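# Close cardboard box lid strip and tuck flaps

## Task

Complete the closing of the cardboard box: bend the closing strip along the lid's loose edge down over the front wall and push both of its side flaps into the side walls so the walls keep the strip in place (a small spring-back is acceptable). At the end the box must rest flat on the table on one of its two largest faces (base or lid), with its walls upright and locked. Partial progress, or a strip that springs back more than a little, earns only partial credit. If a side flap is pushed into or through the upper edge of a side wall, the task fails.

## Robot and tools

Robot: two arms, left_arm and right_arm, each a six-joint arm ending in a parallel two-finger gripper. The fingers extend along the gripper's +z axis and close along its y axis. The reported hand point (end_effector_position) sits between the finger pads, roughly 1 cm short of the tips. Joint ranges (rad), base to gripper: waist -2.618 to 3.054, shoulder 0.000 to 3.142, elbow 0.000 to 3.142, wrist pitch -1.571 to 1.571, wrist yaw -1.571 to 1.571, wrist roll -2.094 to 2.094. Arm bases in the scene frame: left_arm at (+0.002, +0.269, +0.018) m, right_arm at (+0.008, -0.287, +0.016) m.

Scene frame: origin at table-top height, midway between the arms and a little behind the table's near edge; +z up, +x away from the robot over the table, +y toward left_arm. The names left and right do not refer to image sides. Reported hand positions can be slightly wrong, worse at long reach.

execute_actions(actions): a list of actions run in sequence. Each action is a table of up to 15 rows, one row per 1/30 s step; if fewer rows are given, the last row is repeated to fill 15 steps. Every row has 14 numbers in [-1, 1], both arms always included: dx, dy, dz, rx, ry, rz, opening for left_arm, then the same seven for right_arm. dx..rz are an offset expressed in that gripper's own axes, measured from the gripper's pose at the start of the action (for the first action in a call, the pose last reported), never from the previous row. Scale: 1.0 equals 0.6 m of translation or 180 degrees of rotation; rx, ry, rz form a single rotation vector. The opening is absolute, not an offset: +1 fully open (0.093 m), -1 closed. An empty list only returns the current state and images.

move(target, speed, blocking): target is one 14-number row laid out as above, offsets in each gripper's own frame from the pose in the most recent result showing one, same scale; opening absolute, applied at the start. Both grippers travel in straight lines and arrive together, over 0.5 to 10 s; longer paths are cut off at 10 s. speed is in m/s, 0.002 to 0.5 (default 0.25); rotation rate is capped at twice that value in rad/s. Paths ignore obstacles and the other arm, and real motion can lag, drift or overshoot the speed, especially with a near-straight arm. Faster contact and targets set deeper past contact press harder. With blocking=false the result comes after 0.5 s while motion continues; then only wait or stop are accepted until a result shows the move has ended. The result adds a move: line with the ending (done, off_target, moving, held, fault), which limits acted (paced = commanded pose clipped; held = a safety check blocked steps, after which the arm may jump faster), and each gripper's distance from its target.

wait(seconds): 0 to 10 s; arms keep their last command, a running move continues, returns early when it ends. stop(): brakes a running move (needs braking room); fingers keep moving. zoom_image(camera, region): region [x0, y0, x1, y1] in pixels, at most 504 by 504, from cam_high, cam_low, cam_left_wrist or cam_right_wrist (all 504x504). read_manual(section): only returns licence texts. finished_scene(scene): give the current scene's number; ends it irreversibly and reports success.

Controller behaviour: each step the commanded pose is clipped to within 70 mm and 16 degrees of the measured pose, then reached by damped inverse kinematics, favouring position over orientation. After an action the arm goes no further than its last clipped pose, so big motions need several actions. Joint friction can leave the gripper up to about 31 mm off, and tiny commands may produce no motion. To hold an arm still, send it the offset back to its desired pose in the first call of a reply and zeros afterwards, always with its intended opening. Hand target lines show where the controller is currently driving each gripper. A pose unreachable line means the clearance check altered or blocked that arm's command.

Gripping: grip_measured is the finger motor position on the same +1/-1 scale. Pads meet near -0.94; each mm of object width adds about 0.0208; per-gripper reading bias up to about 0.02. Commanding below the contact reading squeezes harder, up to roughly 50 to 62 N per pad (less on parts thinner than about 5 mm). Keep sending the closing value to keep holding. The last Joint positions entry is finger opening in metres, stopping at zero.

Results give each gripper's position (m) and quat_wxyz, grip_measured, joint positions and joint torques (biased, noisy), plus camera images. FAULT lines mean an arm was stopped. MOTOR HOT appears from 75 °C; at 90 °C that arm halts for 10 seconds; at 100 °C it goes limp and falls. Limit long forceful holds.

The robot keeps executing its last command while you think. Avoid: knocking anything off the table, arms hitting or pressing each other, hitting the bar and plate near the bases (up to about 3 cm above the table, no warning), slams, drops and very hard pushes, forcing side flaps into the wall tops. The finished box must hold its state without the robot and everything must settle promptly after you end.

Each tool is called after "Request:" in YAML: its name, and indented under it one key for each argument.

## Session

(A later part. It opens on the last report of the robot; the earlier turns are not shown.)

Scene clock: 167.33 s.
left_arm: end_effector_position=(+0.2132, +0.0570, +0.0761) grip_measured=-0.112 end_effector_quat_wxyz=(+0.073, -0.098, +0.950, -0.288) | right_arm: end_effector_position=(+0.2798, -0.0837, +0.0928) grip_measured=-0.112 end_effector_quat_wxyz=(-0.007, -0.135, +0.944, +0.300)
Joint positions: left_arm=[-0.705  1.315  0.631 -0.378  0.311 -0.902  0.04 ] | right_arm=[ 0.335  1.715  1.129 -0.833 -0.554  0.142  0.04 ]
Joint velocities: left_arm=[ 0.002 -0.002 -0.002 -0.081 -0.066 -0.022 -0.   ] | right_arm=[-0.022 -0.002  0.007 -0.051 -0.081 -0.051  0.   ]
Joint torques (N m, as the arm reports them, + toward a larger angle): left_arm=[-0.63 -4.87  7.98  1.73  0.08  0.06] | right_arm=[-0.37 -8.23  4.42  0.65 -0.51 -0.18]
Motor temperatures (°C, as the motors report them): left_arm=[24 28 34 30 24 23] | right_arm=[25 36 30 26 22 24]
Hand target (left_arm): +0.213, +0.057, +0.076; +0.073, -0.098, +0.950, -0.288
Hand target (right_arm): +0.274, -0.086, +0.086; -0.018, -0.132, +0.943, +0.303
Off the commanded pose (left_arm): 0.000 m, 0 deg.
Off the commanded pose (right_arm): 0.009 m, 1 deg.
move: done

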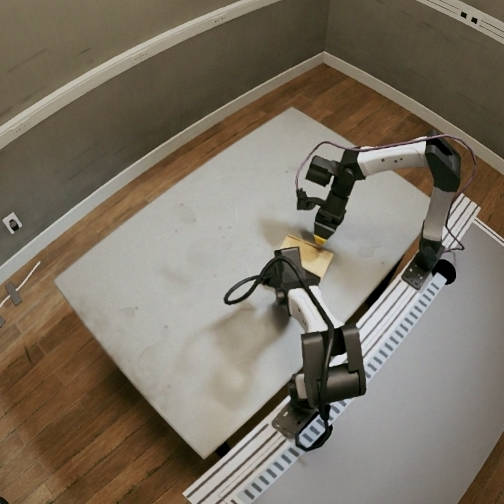

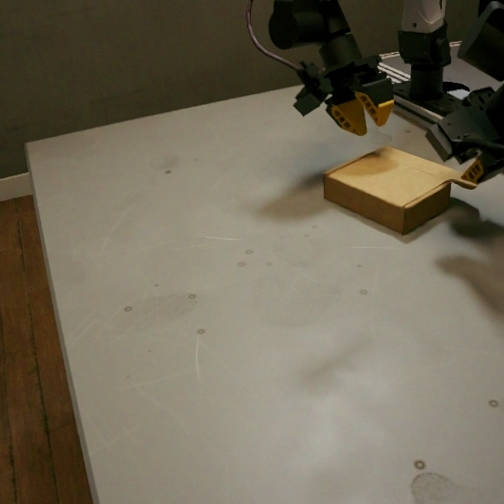

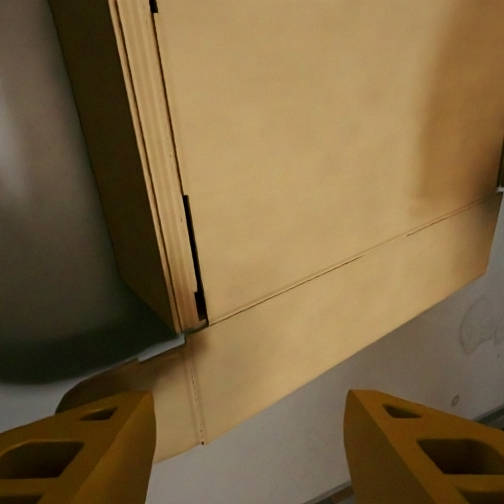

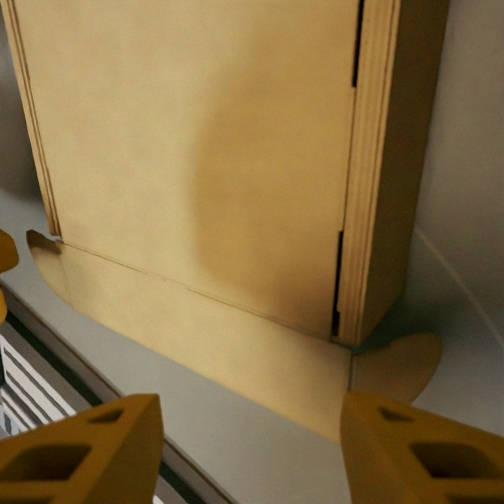

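Request:
move:
  target: [0,0.028,0.042,0,0,0,-0.11, 0,0,0,0,0,0,-0.11]
  speed: 0.04

Scene clock: 173.33 s.
left_arm: end_effector_position=(+0.2201, +0.0517, +0.0602) grip_measured=-0.112 end_effector_quat_wxyz=(+0.085, -0.095, +0.946, -0.299) | right_arm: end_effector_position=(+0.2798, -0.0833, +0.0930) grip_measured=-0.112 end_effector_quat_wxyz=(-0.007, -0.135, +0.944, +0.301)
Joint positions: left_arm=[-0.705  1.37   0.582 -0.239  0.311 -0.902  0.04 ] | right_arm=[ 0.335  1.715  1.129 -0.832 -0.557  0.14   0.04 ]
Joint velocities: left_arm=[ 0.012 -0.012 -0.012 -0.007  0.037 -0.037 -0.   ] | right_arm=[-0.017  0.012  0.002  0.066  0.022 -0.066 -0.   ]
Joint torques (N m, as the arm reports them, + toward a larger angle): left_arm=[-0.14 -2.98  5.77  1.96  0.15  0.15] | right_arm=[ 0.29 -8.53  6.37  0.58 -0.39 -0.08]
Motor temperatures (°C, as the motors report them): left_arm=[24 28 34 30 24 23] | right_arm=[25 35 30 26 22 24]
Hand target (left_arm): +0.215, +0.057, +0.046; +0.073, -0.098, +0.950, -0.288
Hand target (right_arm): +0.280, -0.084, +0.093; -0.007, -0.135, +0.944, +0.300
Off the commanded pose (left_arm): 0.016 m, 2 deg.
Off the commanded pose (right_arm): 0.000 m, 0 deg.
move: off_target (left_arm)

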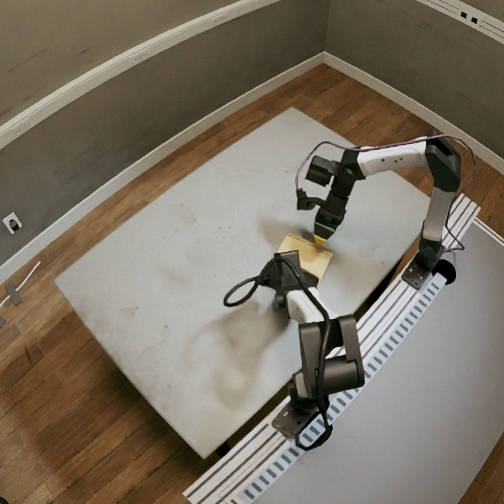

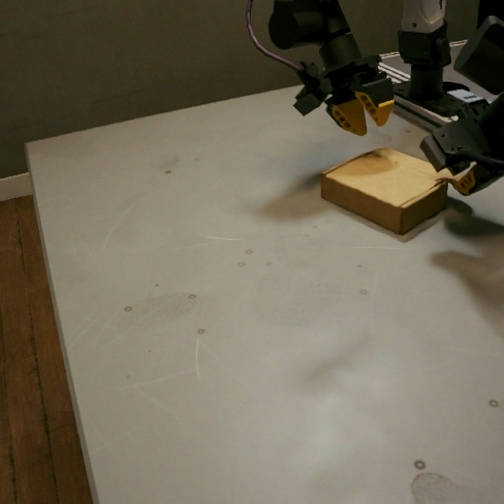

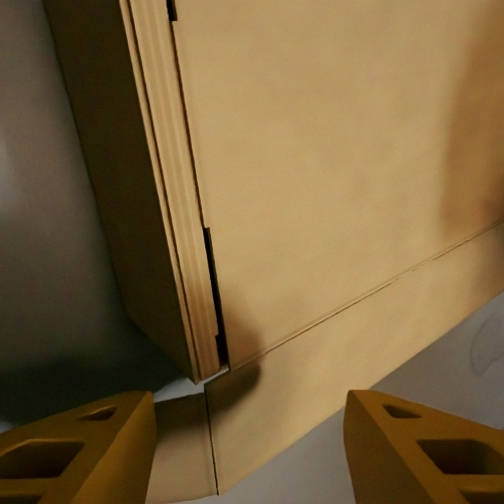

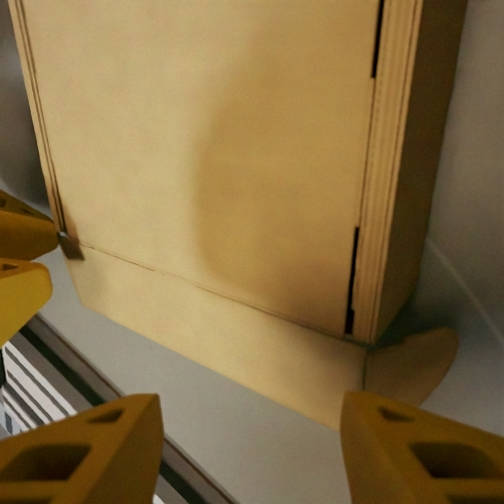

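Request:
move:
  target: [-0.009,-0.048,-0.067,0,0,0,-0.3, 0,0,0,0,0,0,-1]
  speed: 0.1

Request:
move:
  target: [0.087,0.047,0.027,-0.391,-0.083,0.525,-0.3, -0.055,0.002,0.113,0,0,0,-1]
  speed: 0.2

Scene clock: 250.93 s.
left_arm: end_effector_position=(+0.2196, +0.0530, +0.1019) grip_measured=-0.298 end_effector_quat_wxyz=(+0.081, -0.096, +0.947, -0.295) | right_arm: end_effector_position=(+0.2798, -0.0833, +0.0930) grip_measured=-0.971 end_effector_quat_wxyz=(-0.007, -0.135, +0.944, +0.301)
Joint positions: left_arm=[-0.705  1.286  0.711 -0.464  0.311 -0.902  0.031] | right_arm=[ 0.335  1.715  1.129 -0.832 -0.557  0.14   0.   ]
Joint velocities: left_arm=[-0.002 -0.007 -0.007 -0.066  0.007  0.007 -0.001] | right_arm=[-0.002 -0.002 -0.012 -0.022  0.007 -0.007  0.   ]
Joint torques (N m, as the arm reports them, + toward a larger angle): left_arm=[-0.55 -6.35  9.45  1.55  0.11  0.1 ] | right_arm=[ 0.2  -8.54  6.3   0.56 -0.39 -0.08]
Motor temperatures (°C, as the motors report them): left_arm=[24 26 32 32 24 23] | right_arm=[25 36 33 26 22 24]
Hand target (left_arm): +0.220, +0.053, +0.110; +0.085, -0.095, +0.946, -0.299
Hand target (right_arm): +0.280, -0.083, +0.093; -0.007, -0.135, +0.944, +0.301
Off the commanded pose (left_arm): 0.008 m, 1 deg.
Off the commanded pose (right_arm): 0.000 m, 0 deg.
move: done

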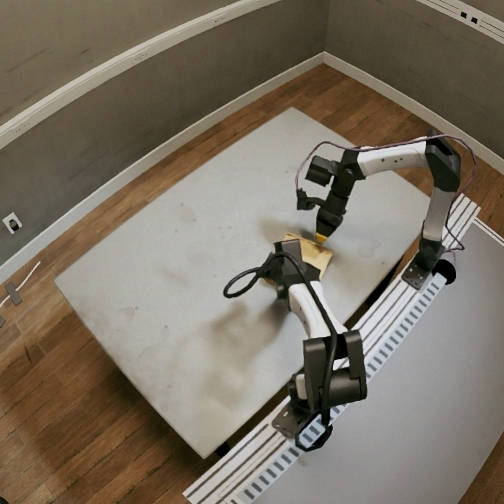

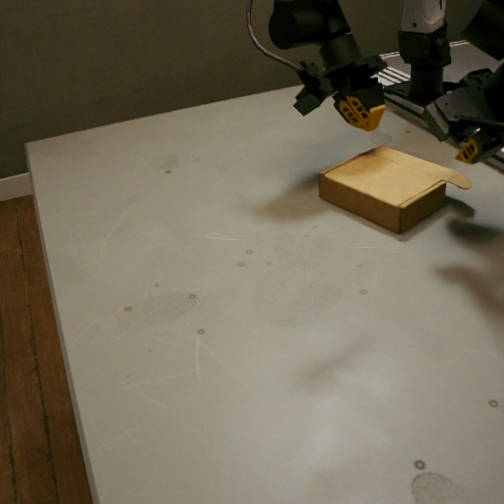

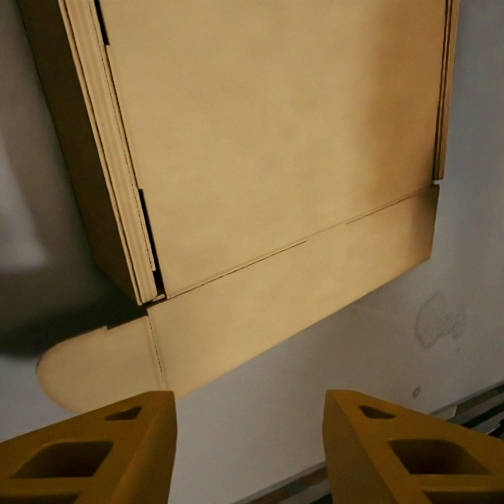

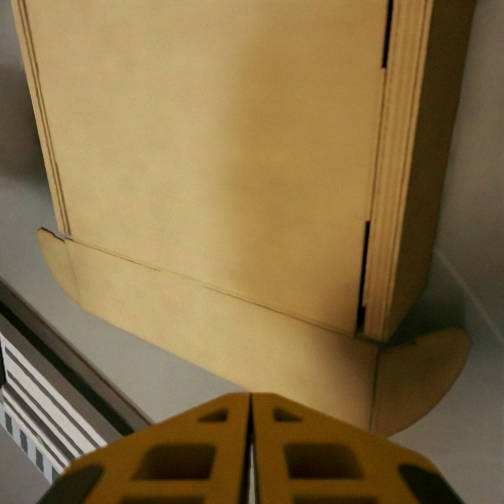

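Scene clock: 256.53 s.
left_arm: end_effector_position=(+0.1701, +0.0509, +0.0747) grip_measured=-0.298 end_effector_quat_wxyz=(+0.306, +0.519, +0.701, +0.383) | right_arm: end_effector_position=(+0.3027, -0.0379, +0.0544) grip_measured=-0.971 end_effector_quat_wxyz=(-0.001, -0.133, +0.939, +0.317)
Joint positions: left_arm=[-1.549  1.808  0.889 -0.915 -1.014 -0.327  0.031] | right_arm=[ 0.416  1.893  1.162 -0.61  -0.569  0.249  0.   ]
Joint velocities: left_arm=[-0.002 -0.007 -0.007 -0.11  -0.037 -0.037  0.   ] | right_arm=[ 0.002 -0.002  0.007 -0.051  0.037  0.037  0.   ]
Joint torques (N m, as the arm reports them, + toward a larger angle): left_arm=[-1.32 -5.73  5.94 -0.24 -0.58  0.04] | right_arm=[ 1.55 -6.92  6.7   0.89 -0.13 -0.03]
Motor temperatures (°C, as the motors report them): left_arm=[24 26 32 31 24 23] | right_arm=[25 35 33 26 22 24]
Hand target (left_arm): +0.169, +0.051, +0.072; +0.299, +0.530, +0.688, +0.396
Hand target (right_arm): +0.303, -0.034, +0.041; -0.007, -0.135, +0.943, +0.303
Off the commanded pose (left_arm): 0.008 m, 3 deg.
Off the commanded pose (right_arm): 0.014 m, 2 deg.
move: off_target (left_arm, right_arm)

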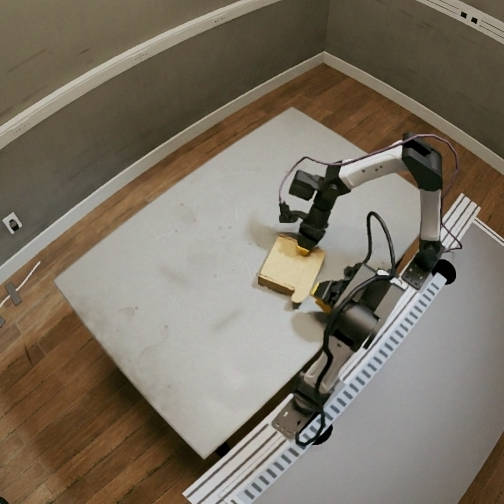

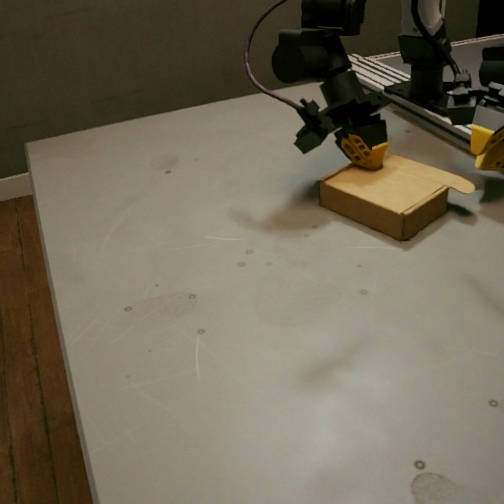

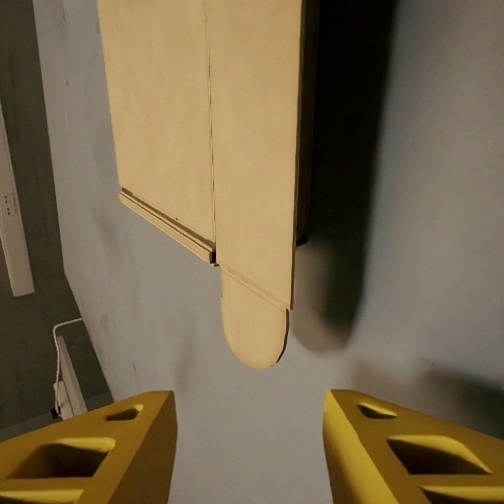

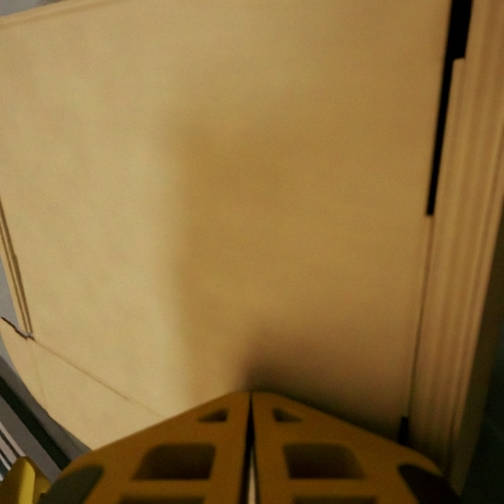

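Request:
move:
  target: [0.008,-0.008,0.087,0,0,0,-0.3, 0,-0.011,0.016,0,0,0,-1]
  speed: 0.05

Scene clock: 264.43 s.
left_arm: end_effector_position=(+0.2084, +0.0604, +0.0468) grip_measured=-0.298 end_effector_quat_wxyz=(+0.308, +0.516, +0.704, +0.379) | right_arm: end_effector_position=(+0.3088, -0.0343, +0.0571) grip_measured=-0.971 end_effector_quat_wxyz=(+0.014, -0.137, +0.936, +0.324)
Joint positions: left_arm=[-1.394  1.808  0.758 -0.522 -1.032 -0.035  0.031] | right_arm=[ 0.416  1.891  1.162 -0.577 -0.573  0.249  0.   ]
Joint velocities: left_arm=[ 0.007 -0.012  0.017  0.022 -0.037  0.022  0.   ] | right_arm=[-0.027  0.007 -0.002 -0.081  0.007 -0.037  0.   ]
Joint torques (N m, as the arm reports them, + toward a larger angle): left_arm=[-0.02 -7.48  3.67  0.74 -0.55  0.06] | right_arm=[ 0.18 -8.3   5.02  0.87 -0.37 -0.09]
Motor temperatures (°C, as the motors report them): left_arm=[24 26 32 30 24 23] | right_arm=[25 35 33 27 22 24]
Hand target (left_arm): +0.209, +0.067, +0.042; +0.304, +0.518, +0.701, +0.384
Hand target (right_arm): +0.303, -0.037, +0.043; -0.001, -0.133, +0.939, +0.317
Off the commanded pose (left_arm): 0.007 m, 1 deg.
Off the commanded pose (right_arm): 0.015 m, 2 deg.
move: off_target (right_arm)

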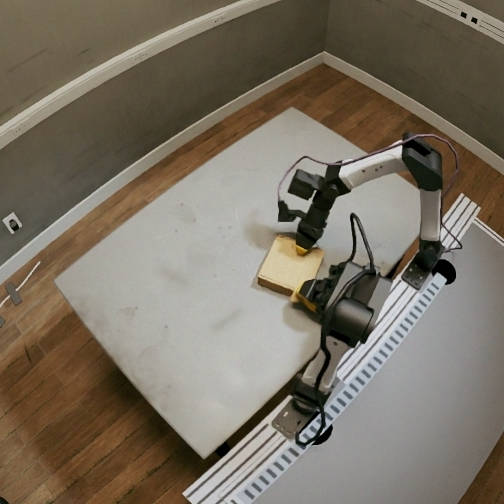

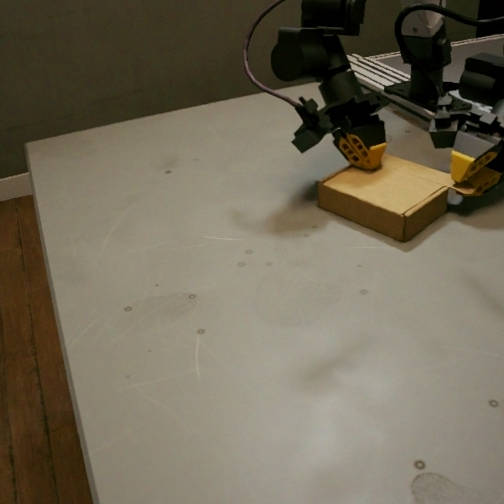

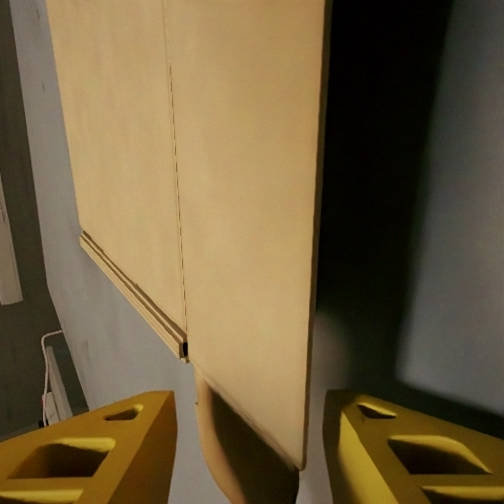

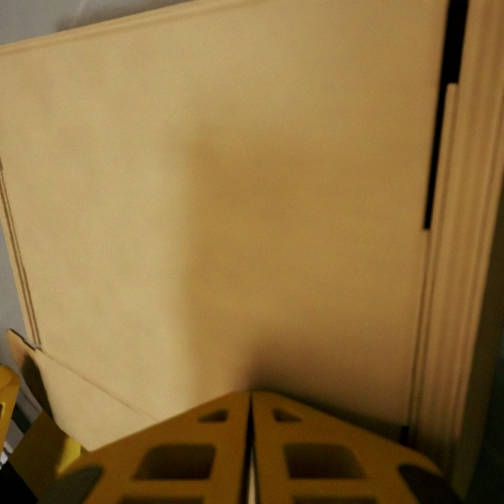

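Request:
move:
  target: [0.033,0,0.02,0,0,0,-0.3, 0.012,-0.015,0.017,0,0,0,-1]
  speed: 0.05

Scene clock: 274.93 s.
left_arm: end_effector_position=(+0.2120, +0.0780, +0.0382) grip_measured=-0.298 end_effector_quat_wxyz=(+0.304, +0.519, +0.702, +0.382) | right_arm: end_effector_position=(+0.3126, -0.0314, +0.0557) grip_measured=-0.971 end_effector_quat_wxyz=(+0.028, -0.142, +0.932, +0.332)
Joint positions: left_arm=[-1.36   1.781  0.671 -0.418 -1.032  0.032  0.031] | right_arm=[ 0.416  1.891  1.145 -0.525 -0.579  0.249  0.   ]
Joint velocities: left_arm=[-0.012  0.007 -0.002  0.007  0.022  0.066  0.001] | right_arm=[-0.012  0.002 -0.007  0.037  0.007  0.022  0.   ]
Joint torques (N m, as the arm reports them, + toward a larger angle): left_arm=[ 0.03 -8.87  3.39  0.86 -0.55  0.06] | right_arm=[ 0.2  -9.67  3.89  0.95 -0.34 -0.12]
Motor temperatures (°C, as the motors report them): left_arm=[24 27 32 29 25 23] | right_arm=[25 35 33 27 22 24]
Hand target (left_arm): +0.213, +0.082, +0.039; +0.307, +0.516, +0.704, +0.380
Hand target (right_arm): +0.303, -0.037, +0.043; +0.014, -0.137, +0.936, +0.324
Off the commanded pose (left_arm): 0.004 m, 1 deg.
Off the commanded pose (right_arm): 0.017 m, 2 deg.
move: off_target (right_arm)

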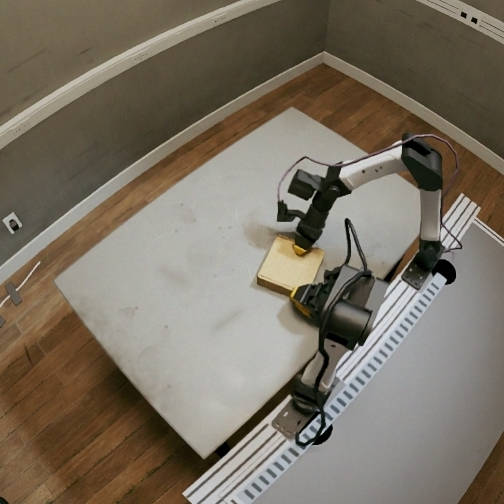

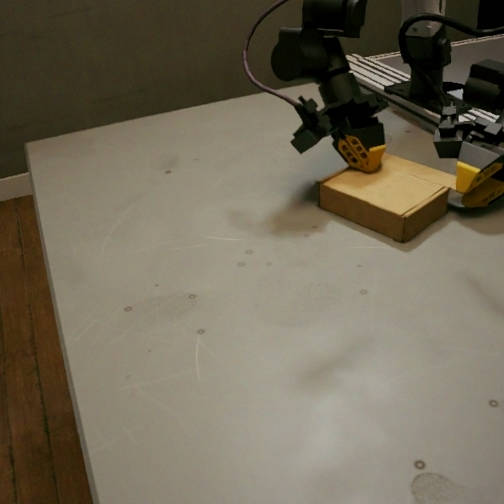

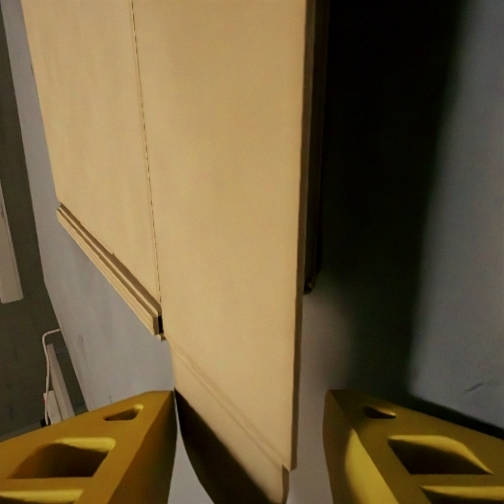

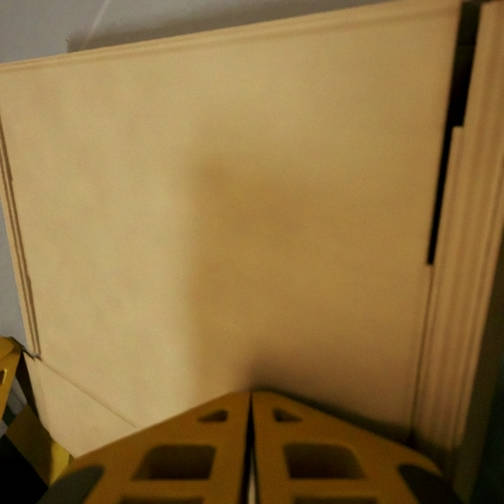

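Request:
move:
  target: [0,0.01,0,0,0,0,-0.8, 0,0,0,0,0,0,-1]
  speed: 0.05

Request:
move:
  target: [-0.028,-0.025,0,0,0,-0.52,-0.8, 0,0,0,0,0,0,-1]
  speed: 0.2

Scene clock: 282.57 s.
left_arm: end_effector_position=(+0.2159, +0.0795, +0.0438) grip_measured=-0.795 end_effector_quat_wxyz=(+0.312, +0.515, +0.693, +0.398) | right_arm: end_effector_position=(+0.3124, -0.0311, +0.0560) grip_measured=-0.971 end_effector_quat_wxyz=(+0.028, -0.142, +0.932, +0.333)
Joint positions: left_arm=[-1.357  1.781  0.671 -0.415 -1.071  0.043  0.007] | right_arm=[ 0.416  1.891  1.145 -0.525 -0.582  0.249  0.   ]
Joint velocities: left_arm=[-0.027  0.007 -0.007  0.051 -0.022  0.11  -0.   ] | right_arm=[ 0.012 -0.002  0.002 -0.066 -0.081 -0.081  0.   ]
Joint torques (N m, as the arm reports them, + toward a larger angle): left_arm=[ 0.11 -8.87  5.12  0.54 -0.17  0.11] | right_arm=[  0.23 -10.12   6.16   0.87  -0.39  -0.12]
Motor temperatures (°C, as the motors report them): left_arm=[24 28 31 29 25 23] | right_arm=[25 36 32 27 22 24]
Hand target (left_arm): +0.215, +0.079, +0.043; +0.304, +0.519, +0.701, +0.383
Hand target (right_arm): +0.313, -0.031, +0.056; +0.028, -0.142, +0.932, +0.332
Off the commanded pose (left_arm): 0.001 m, 2 deg.
Off the commanded pose (right_arm): 0.000 m, 0 deg.
move: done

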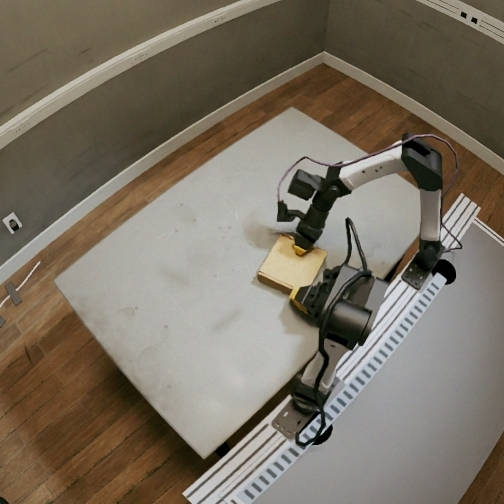

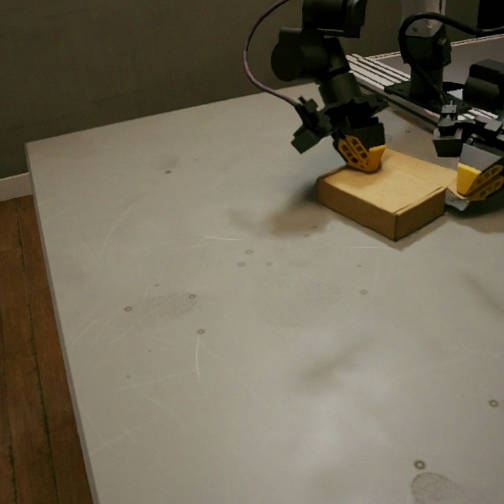

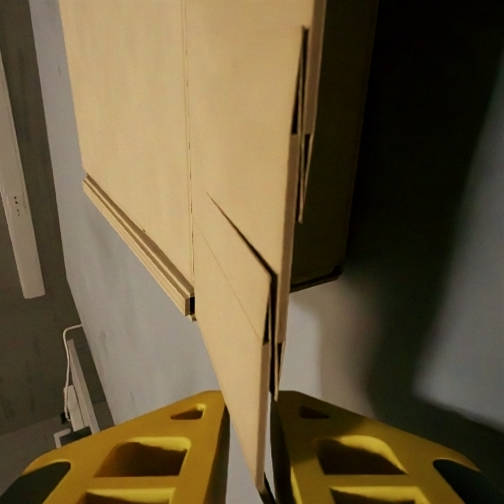

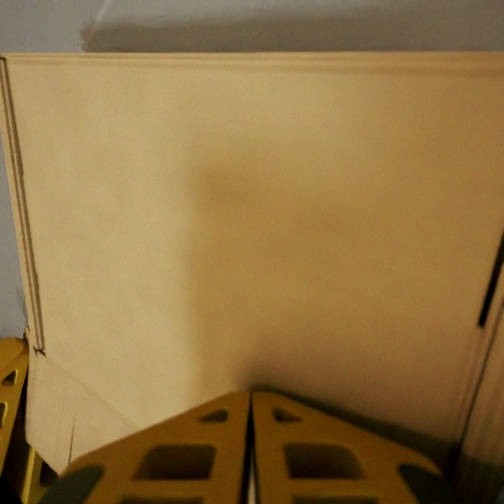

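Scene clock: 287.20 s.
left_arm: end_effector_position=(+0.2141, +0.0663, +0.0329) grip_measured=-0.798 end_effector_quat_wxyz=(+0.502, -0.154, +0.850, +0.044) | right_arm: end_effector_position=(+0.3124, -0.0287, +0.0580) grip_measured=-0.971 end_effector_quat_wxyz=(+0.028, -0.144, +0.929, +0.341)
Joint positions: left_arm=[-1.377  1.863  0.721 -0.42  -1.067 -1.636  0.007] | right_arm=[ 0.416  1.891  1.145 -0.518 -0.597  0.249  0.   ]
Joint velocities: left_arm=[-0.007 -0.002  0.002 -0.051  0.051 -0.066  0.   ] | right_arm=[-0.022 -0.002  0.007 -0.037 -0.037 -0.037  0.   ]
Joint torques (N m, as the arm reports them, + toward a larger angle): left_arm=[-1.52 -5.87  6.7   0.29 -0.62 -0.02] | right_arm=[  0.09 -10.23   6.13   0.79  -0.31  -0.14]
Motor temperatures (°C, as the motors report them): left_arm=[24 28 31 28 25 23] | right_arm=[25 36 32 27 22 24]
Hand target (left_arm): +0.213, +0.060, +0.032; +0.503, -0.152, +0.849, +0.044
Hand target (right_arm): +0.312, -0.031, +0.056; +0.028, -0.142, +0.932, +0.333
Off the commanded pose (left_arm): 0.006 m, 0 deg.
Off the commanded pose (right_arm): 0.003 m, 1 deg.
move: done

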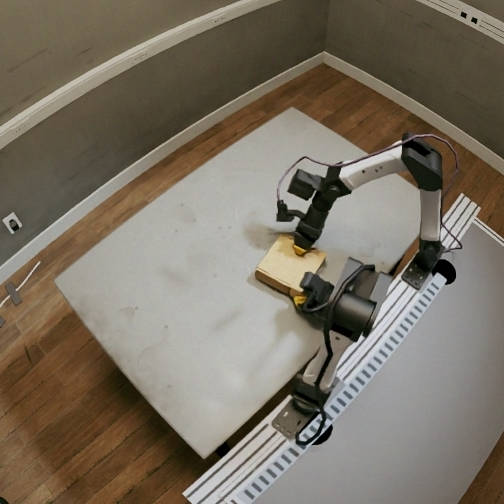

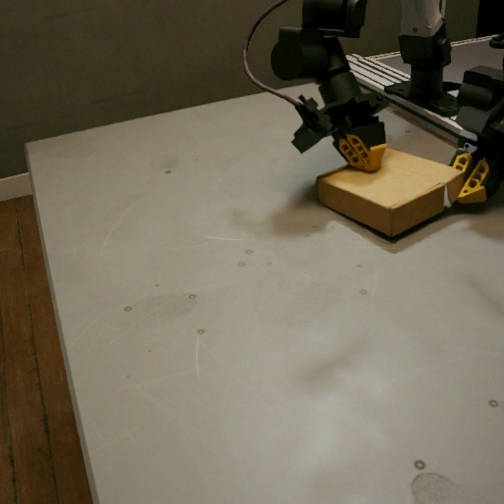

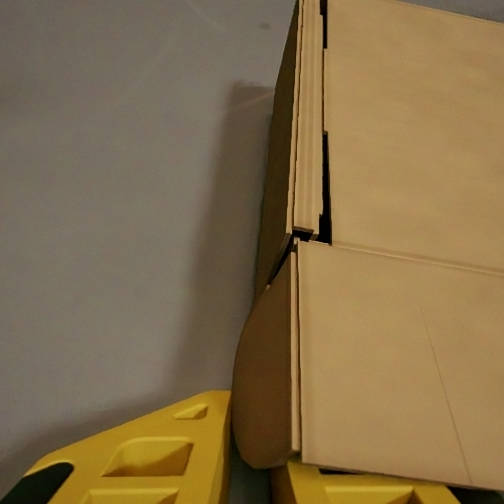

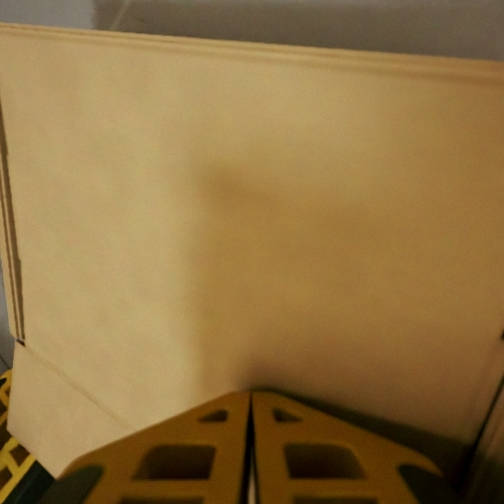

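Request:
move:
  target: [0.016,-0.03,0.012,0,0,0,-0.85, 0,0,0,0,0,0,-1]
  speed: 0.05

Scene clock: 292.00 s.
left_arm: end_effector_position=(+0.2167, +0.0569, +0.0254) grip_measured=-0.848 end_effector_quat_wxyz=(+0.501, -0.148, +0.851, +0.051) | right_arm: end_effector_position=(+0.3126, -0.0280, +0.0586) grip_measured=-0.971 end_effector_quat_wxyz=(+0.029, -0.144, +0.928, +0.343)
Joint positions: left_arm=[-1.377  1.923  0.764 -0.416 -1.066 -1.629  0.005] | right_arm=[ 0.416  1.891  1.145 -0.515 -0.601  0.249  0.   ]
Joint velocities: left_arm=[-0.007  0.007 -0.012  0.007 -0.007 -0.022  0.   ] | right_arm=[-0.017 -0.012  0.002 -0.022  0.007  0.037  0.   ]
Joint torques (N m, as the arm reports them, + toward a larger angle): left_arm=[ 0.01 -6.36  6.84  0.77 -0.61  0.13] | right_arm=[  0.44 -10.16   6.1    0.85  -0.42  -0.09]
Motor temperatures (°C, as the motors report them): left_arm=[24 28 32 28 25 23] | right_arm=[25 37 33 27 22 24]
Hand target (left_arm): +0.221, +0.049, +0.023; +0.502, -0.154, +0.850, +0.044
Hand target (right_arm): +0.312, -0.029, +0.058; +0.029, -0.144, +0.929, +0.341
Off the commanded pose (left_arm): 0.010 m, 1 deg.
Off the commanded pose (right_arm): 0.001 m, 0 deg.
move: done

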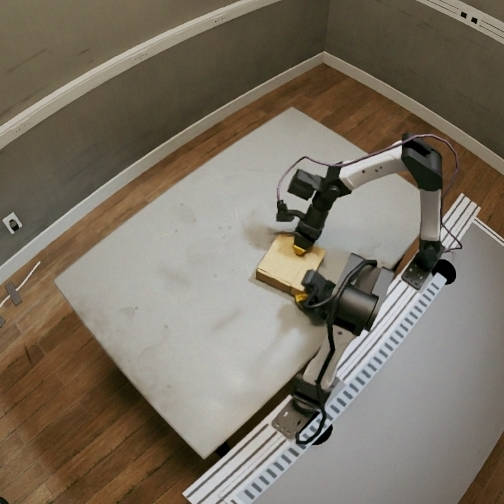

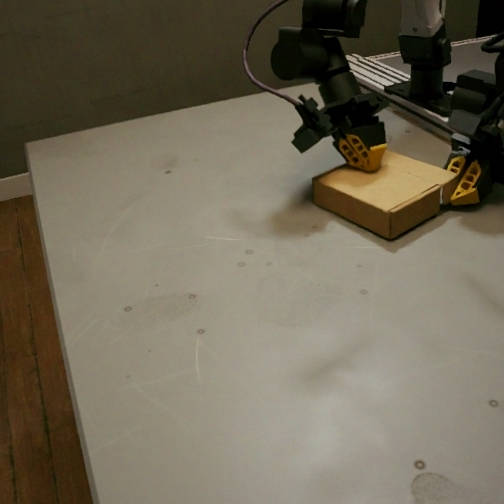

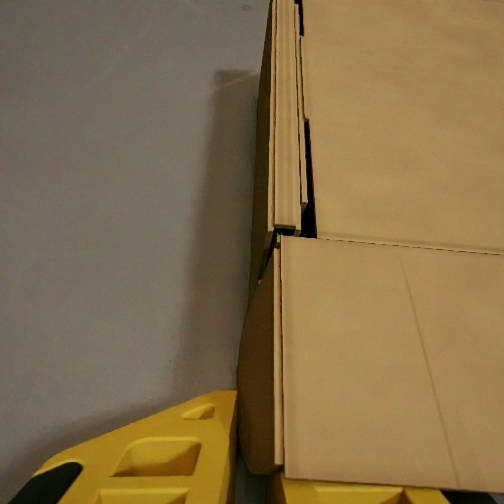

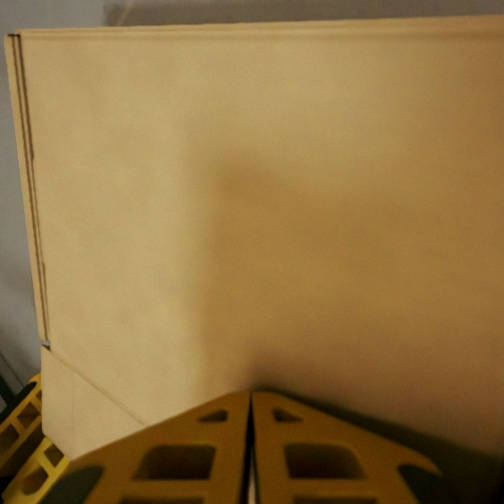

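Request:
execute_actions:
  actions:
    - [[0,0,0,0,0,0,-0.85, 0,-0.035,0.045,0,0,0,-1]]
    - [[0,-0.02,0,0,0,0,-0.85, 0,-0.035,0.045,0,0,0,-1]]
    - [[0,-0.02,0,0,0,0,-0.85, 0,-0.035,0.045,0,0,0,-1]]

Scene clock: 303.30 s.
left_arm: end_effector_position=(+0.2202, +0.0422, +0.0323) grip_measured=-0.848 end_effector_quat_wxyz=(+0.498, -0.156, +0.852, +0.037) | right_arm: end_effector_position=(+0.3559, +0.0082, +0.0617) grip_measured=-0.971 end_effector_quat_wxyz=(+0.126, -0.187, +0.879, +0.420)
Joint positions: left_arm=[-1.377  1.923  0.815 -0.434 -1.057 -1.628  0.005] | right_arm=[ 0.413  1.987  1.144 -0.159 -0.707  0.248  0.   ]
Joint velocities: left_arm=[-0.017  0.002 -0.017  0.007 -0.022 -0.007 -0.   ] | right_arm=[-0.012  0.002 -0.012  0.007 -0.022  0.007  0.   ]
Joint torques (N m, as the arm reports them, + toward a larger angle): left_arm=[-0.54 -6.47  7.13  0.37 -0.59  0.06] | right_arm=[ 0.51 -6.49  5.98  0.94 -0.1  -0.1 ]
Motor temperatures (°C, as the motors report them): left_arm=[24 28 32 28 25 23] | right_arm=[25 38 33 27 22 24]
Hand target (left_arm): +0.222, +0.038, +0.030; +0.499, -0.152, +0.852, +0.044
Hand target (right_arm): +0.347, +0.001, +0.028; +0.089, -0.170, +0.899, +0.393
Off the commanded pose (left_arm): 0.005 m, 1 deg.
Off the commanded pose (right_arm): 0.037 m, 6 deg.

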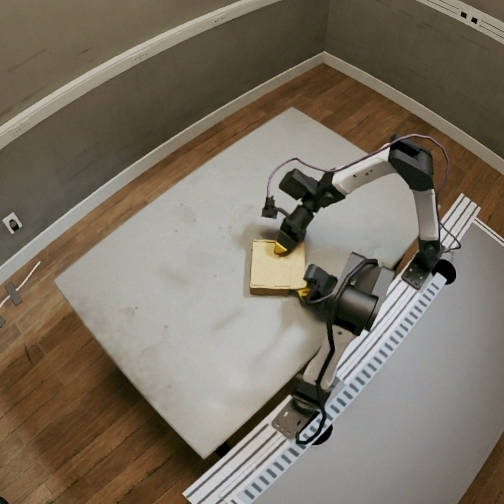

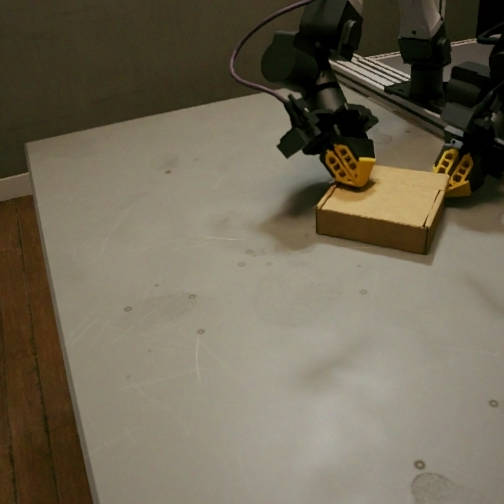

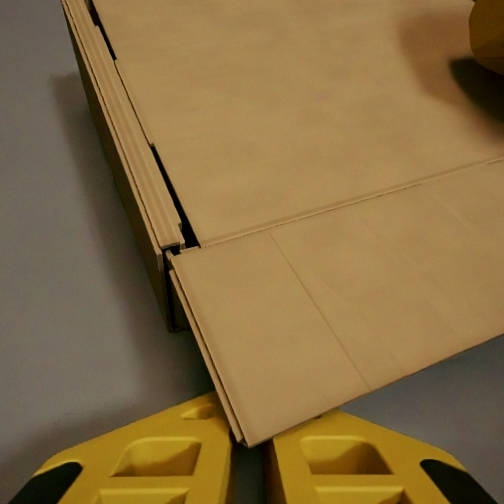

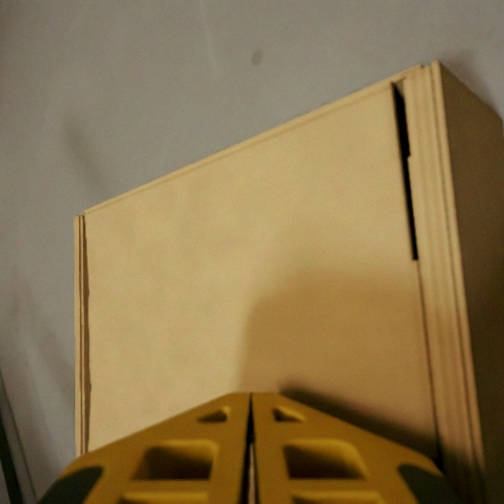

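Request:
move:
  target: [0,0,-0.08,0,0,0,-0.5, 0,0,-0.1,0,0,0,-1]
  speed: 0.1

Scene clock: 308.97 s.
left_arm: end_effector_position=(+0.1823, +0.0377, +0.0523) grip_measured=-0.502 end_effector_quat_wxyz=(+0.501, -0.150, +0.851, +0.044) | right_arm: end_effector_position=(+0.3557, -0.0383, +0.0964) grip_measured=-0.971 end_effector_quat_wxyz=(+0.131, -0.188, +0.880, +0.415)
Joint positions: left_arm=[-1.518  1.923  0.909 -0.792 -1.051 -1.909  0.021] | right_arm=[ 0.305  1.857  1.144 -0.366 -0.749  0.121  0.   ]
Joint velocities: left_arm=[-0.007 -0.012 -0.007  0.022 -0.037 -0.007 -0.   ] | right_arm=[-0.002  0.002 -0.012 -0.007 -0.037 -0.095  0.   ]
Joint torques (N m, as the arm reports them, + toward a larger angle): left_arm=[-1.36 -9.38  6.82 -0.23 -0.49 -0.01] | right_arm=[ -0.23 -10.45   6.71   1.04  -0.55  -0.18]
Motor temperatures (°C, as the motors report them): left_arm=[24 29 32 28 25 23] | right_arm=[25 37 33 28 22 24]
Hand target (left_arm): +0.180, +0.032, +0.057; +0.498, -0.155, +0.853, +0.035
Hand target (right_arm): +0.353, -0.040, +0.098; +0.125, -0.188, +0.880, +0.418
Off the commanded pose (left_arm): 0.008 m, 1 deg.
Off the commanded pose (right_arm): 0.004 m, 1 deg.
move: done

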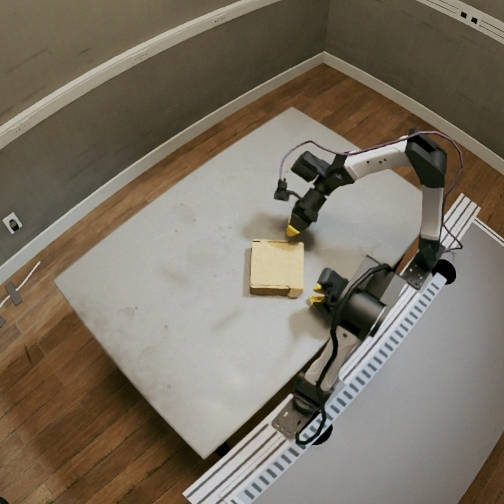

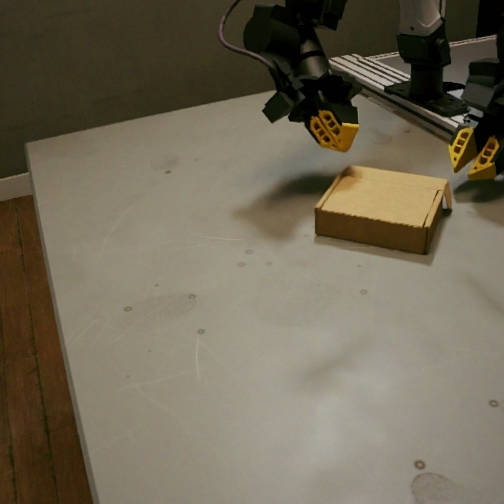

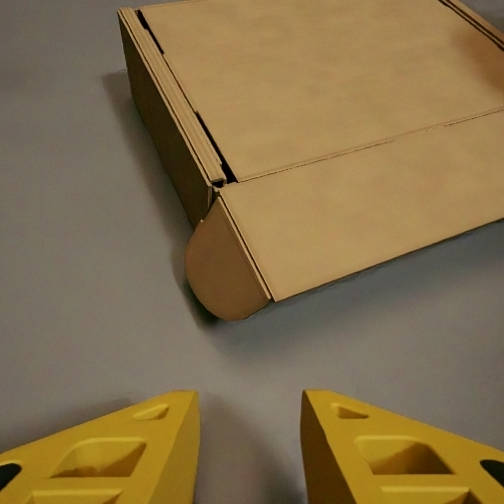

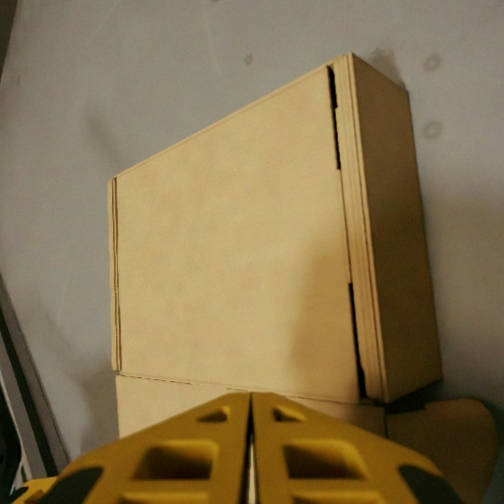

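Request:
move:
  target: [-0.32,-0.079,-0.026,0.047,0.209,0.09,0.5, 0.1,0,-0.2,0,0,0,-1]

Scene clock: 322.53 s.
left_arm: end_effector_position=(+0.2700, +0.0392, +0.2322) grip_measured=+0.498 end_effector_quat_wxyz=(+0.211, -0.006, +0.977, -0.006) | right_arm: end_effector_position=(+0.3040, -0.1459, +0.1507) grip_measured=-0.971 end_effector_quat_wxyz=(+0.142, -0.197, +0.881, +0.405)
Joint positions: left_arm=[-0.962  1.647  1.645 -1.287 -0.333 -0.838  0.069] | right_arm=[ 0.019  1.552  1.071 -0.858 -0.832 -0.278  0.   ]
Joint velocities: left_arm=[ 0.002  0.002 -0.002  0.081  0.037 -0.037 -0.001] | right_arm=[-0.012  0.012  0.002 -0.022 -0.022 -0.037  0.   ]
Joint torques (N m, as the arm reports them, + toward a larger angle): left_arm=[-0.4  -6.26  9.46  0.98 -0.17  0.11] | right_arm=[-0.44 -7.86  5.19  0.54 -0.66 -0.18]
Motor temperatures (°C, as the motors report them): left_arm=[24 30 33 27 25 23] | right_arm=[25 38 34 28 22 24]
Hand target (left_arm): +0.271, +0.038, +0.228; +0.200, -0.001, +0.980, +0.002
Hand target (right_arm): +0.295, -0.148, +0.147; +0.129, -0.190, +0.882, +0.411
Off the commanded pose (left_arm): 0.010 m, 2 deg.
Off the commanded pose (right_arm): 0.011 m, 2 deg.
move: off_target (right_arm)

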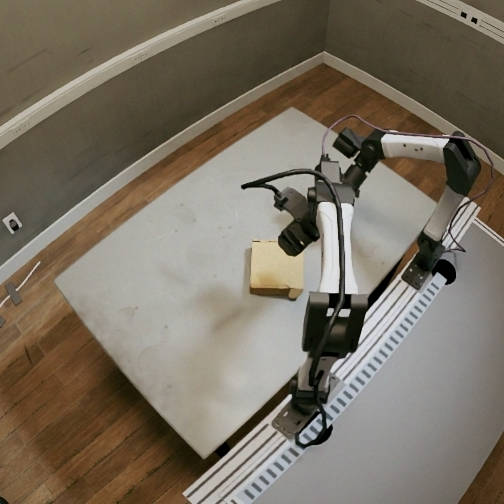

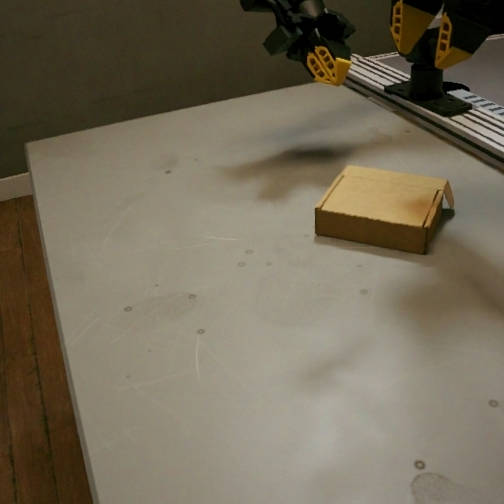

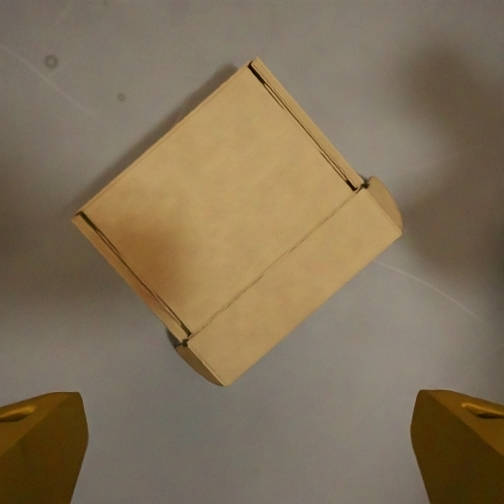

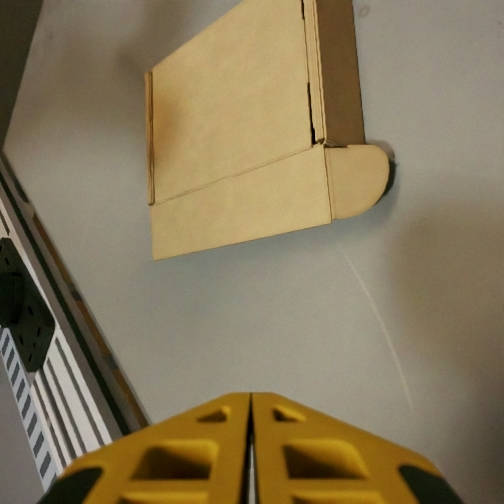

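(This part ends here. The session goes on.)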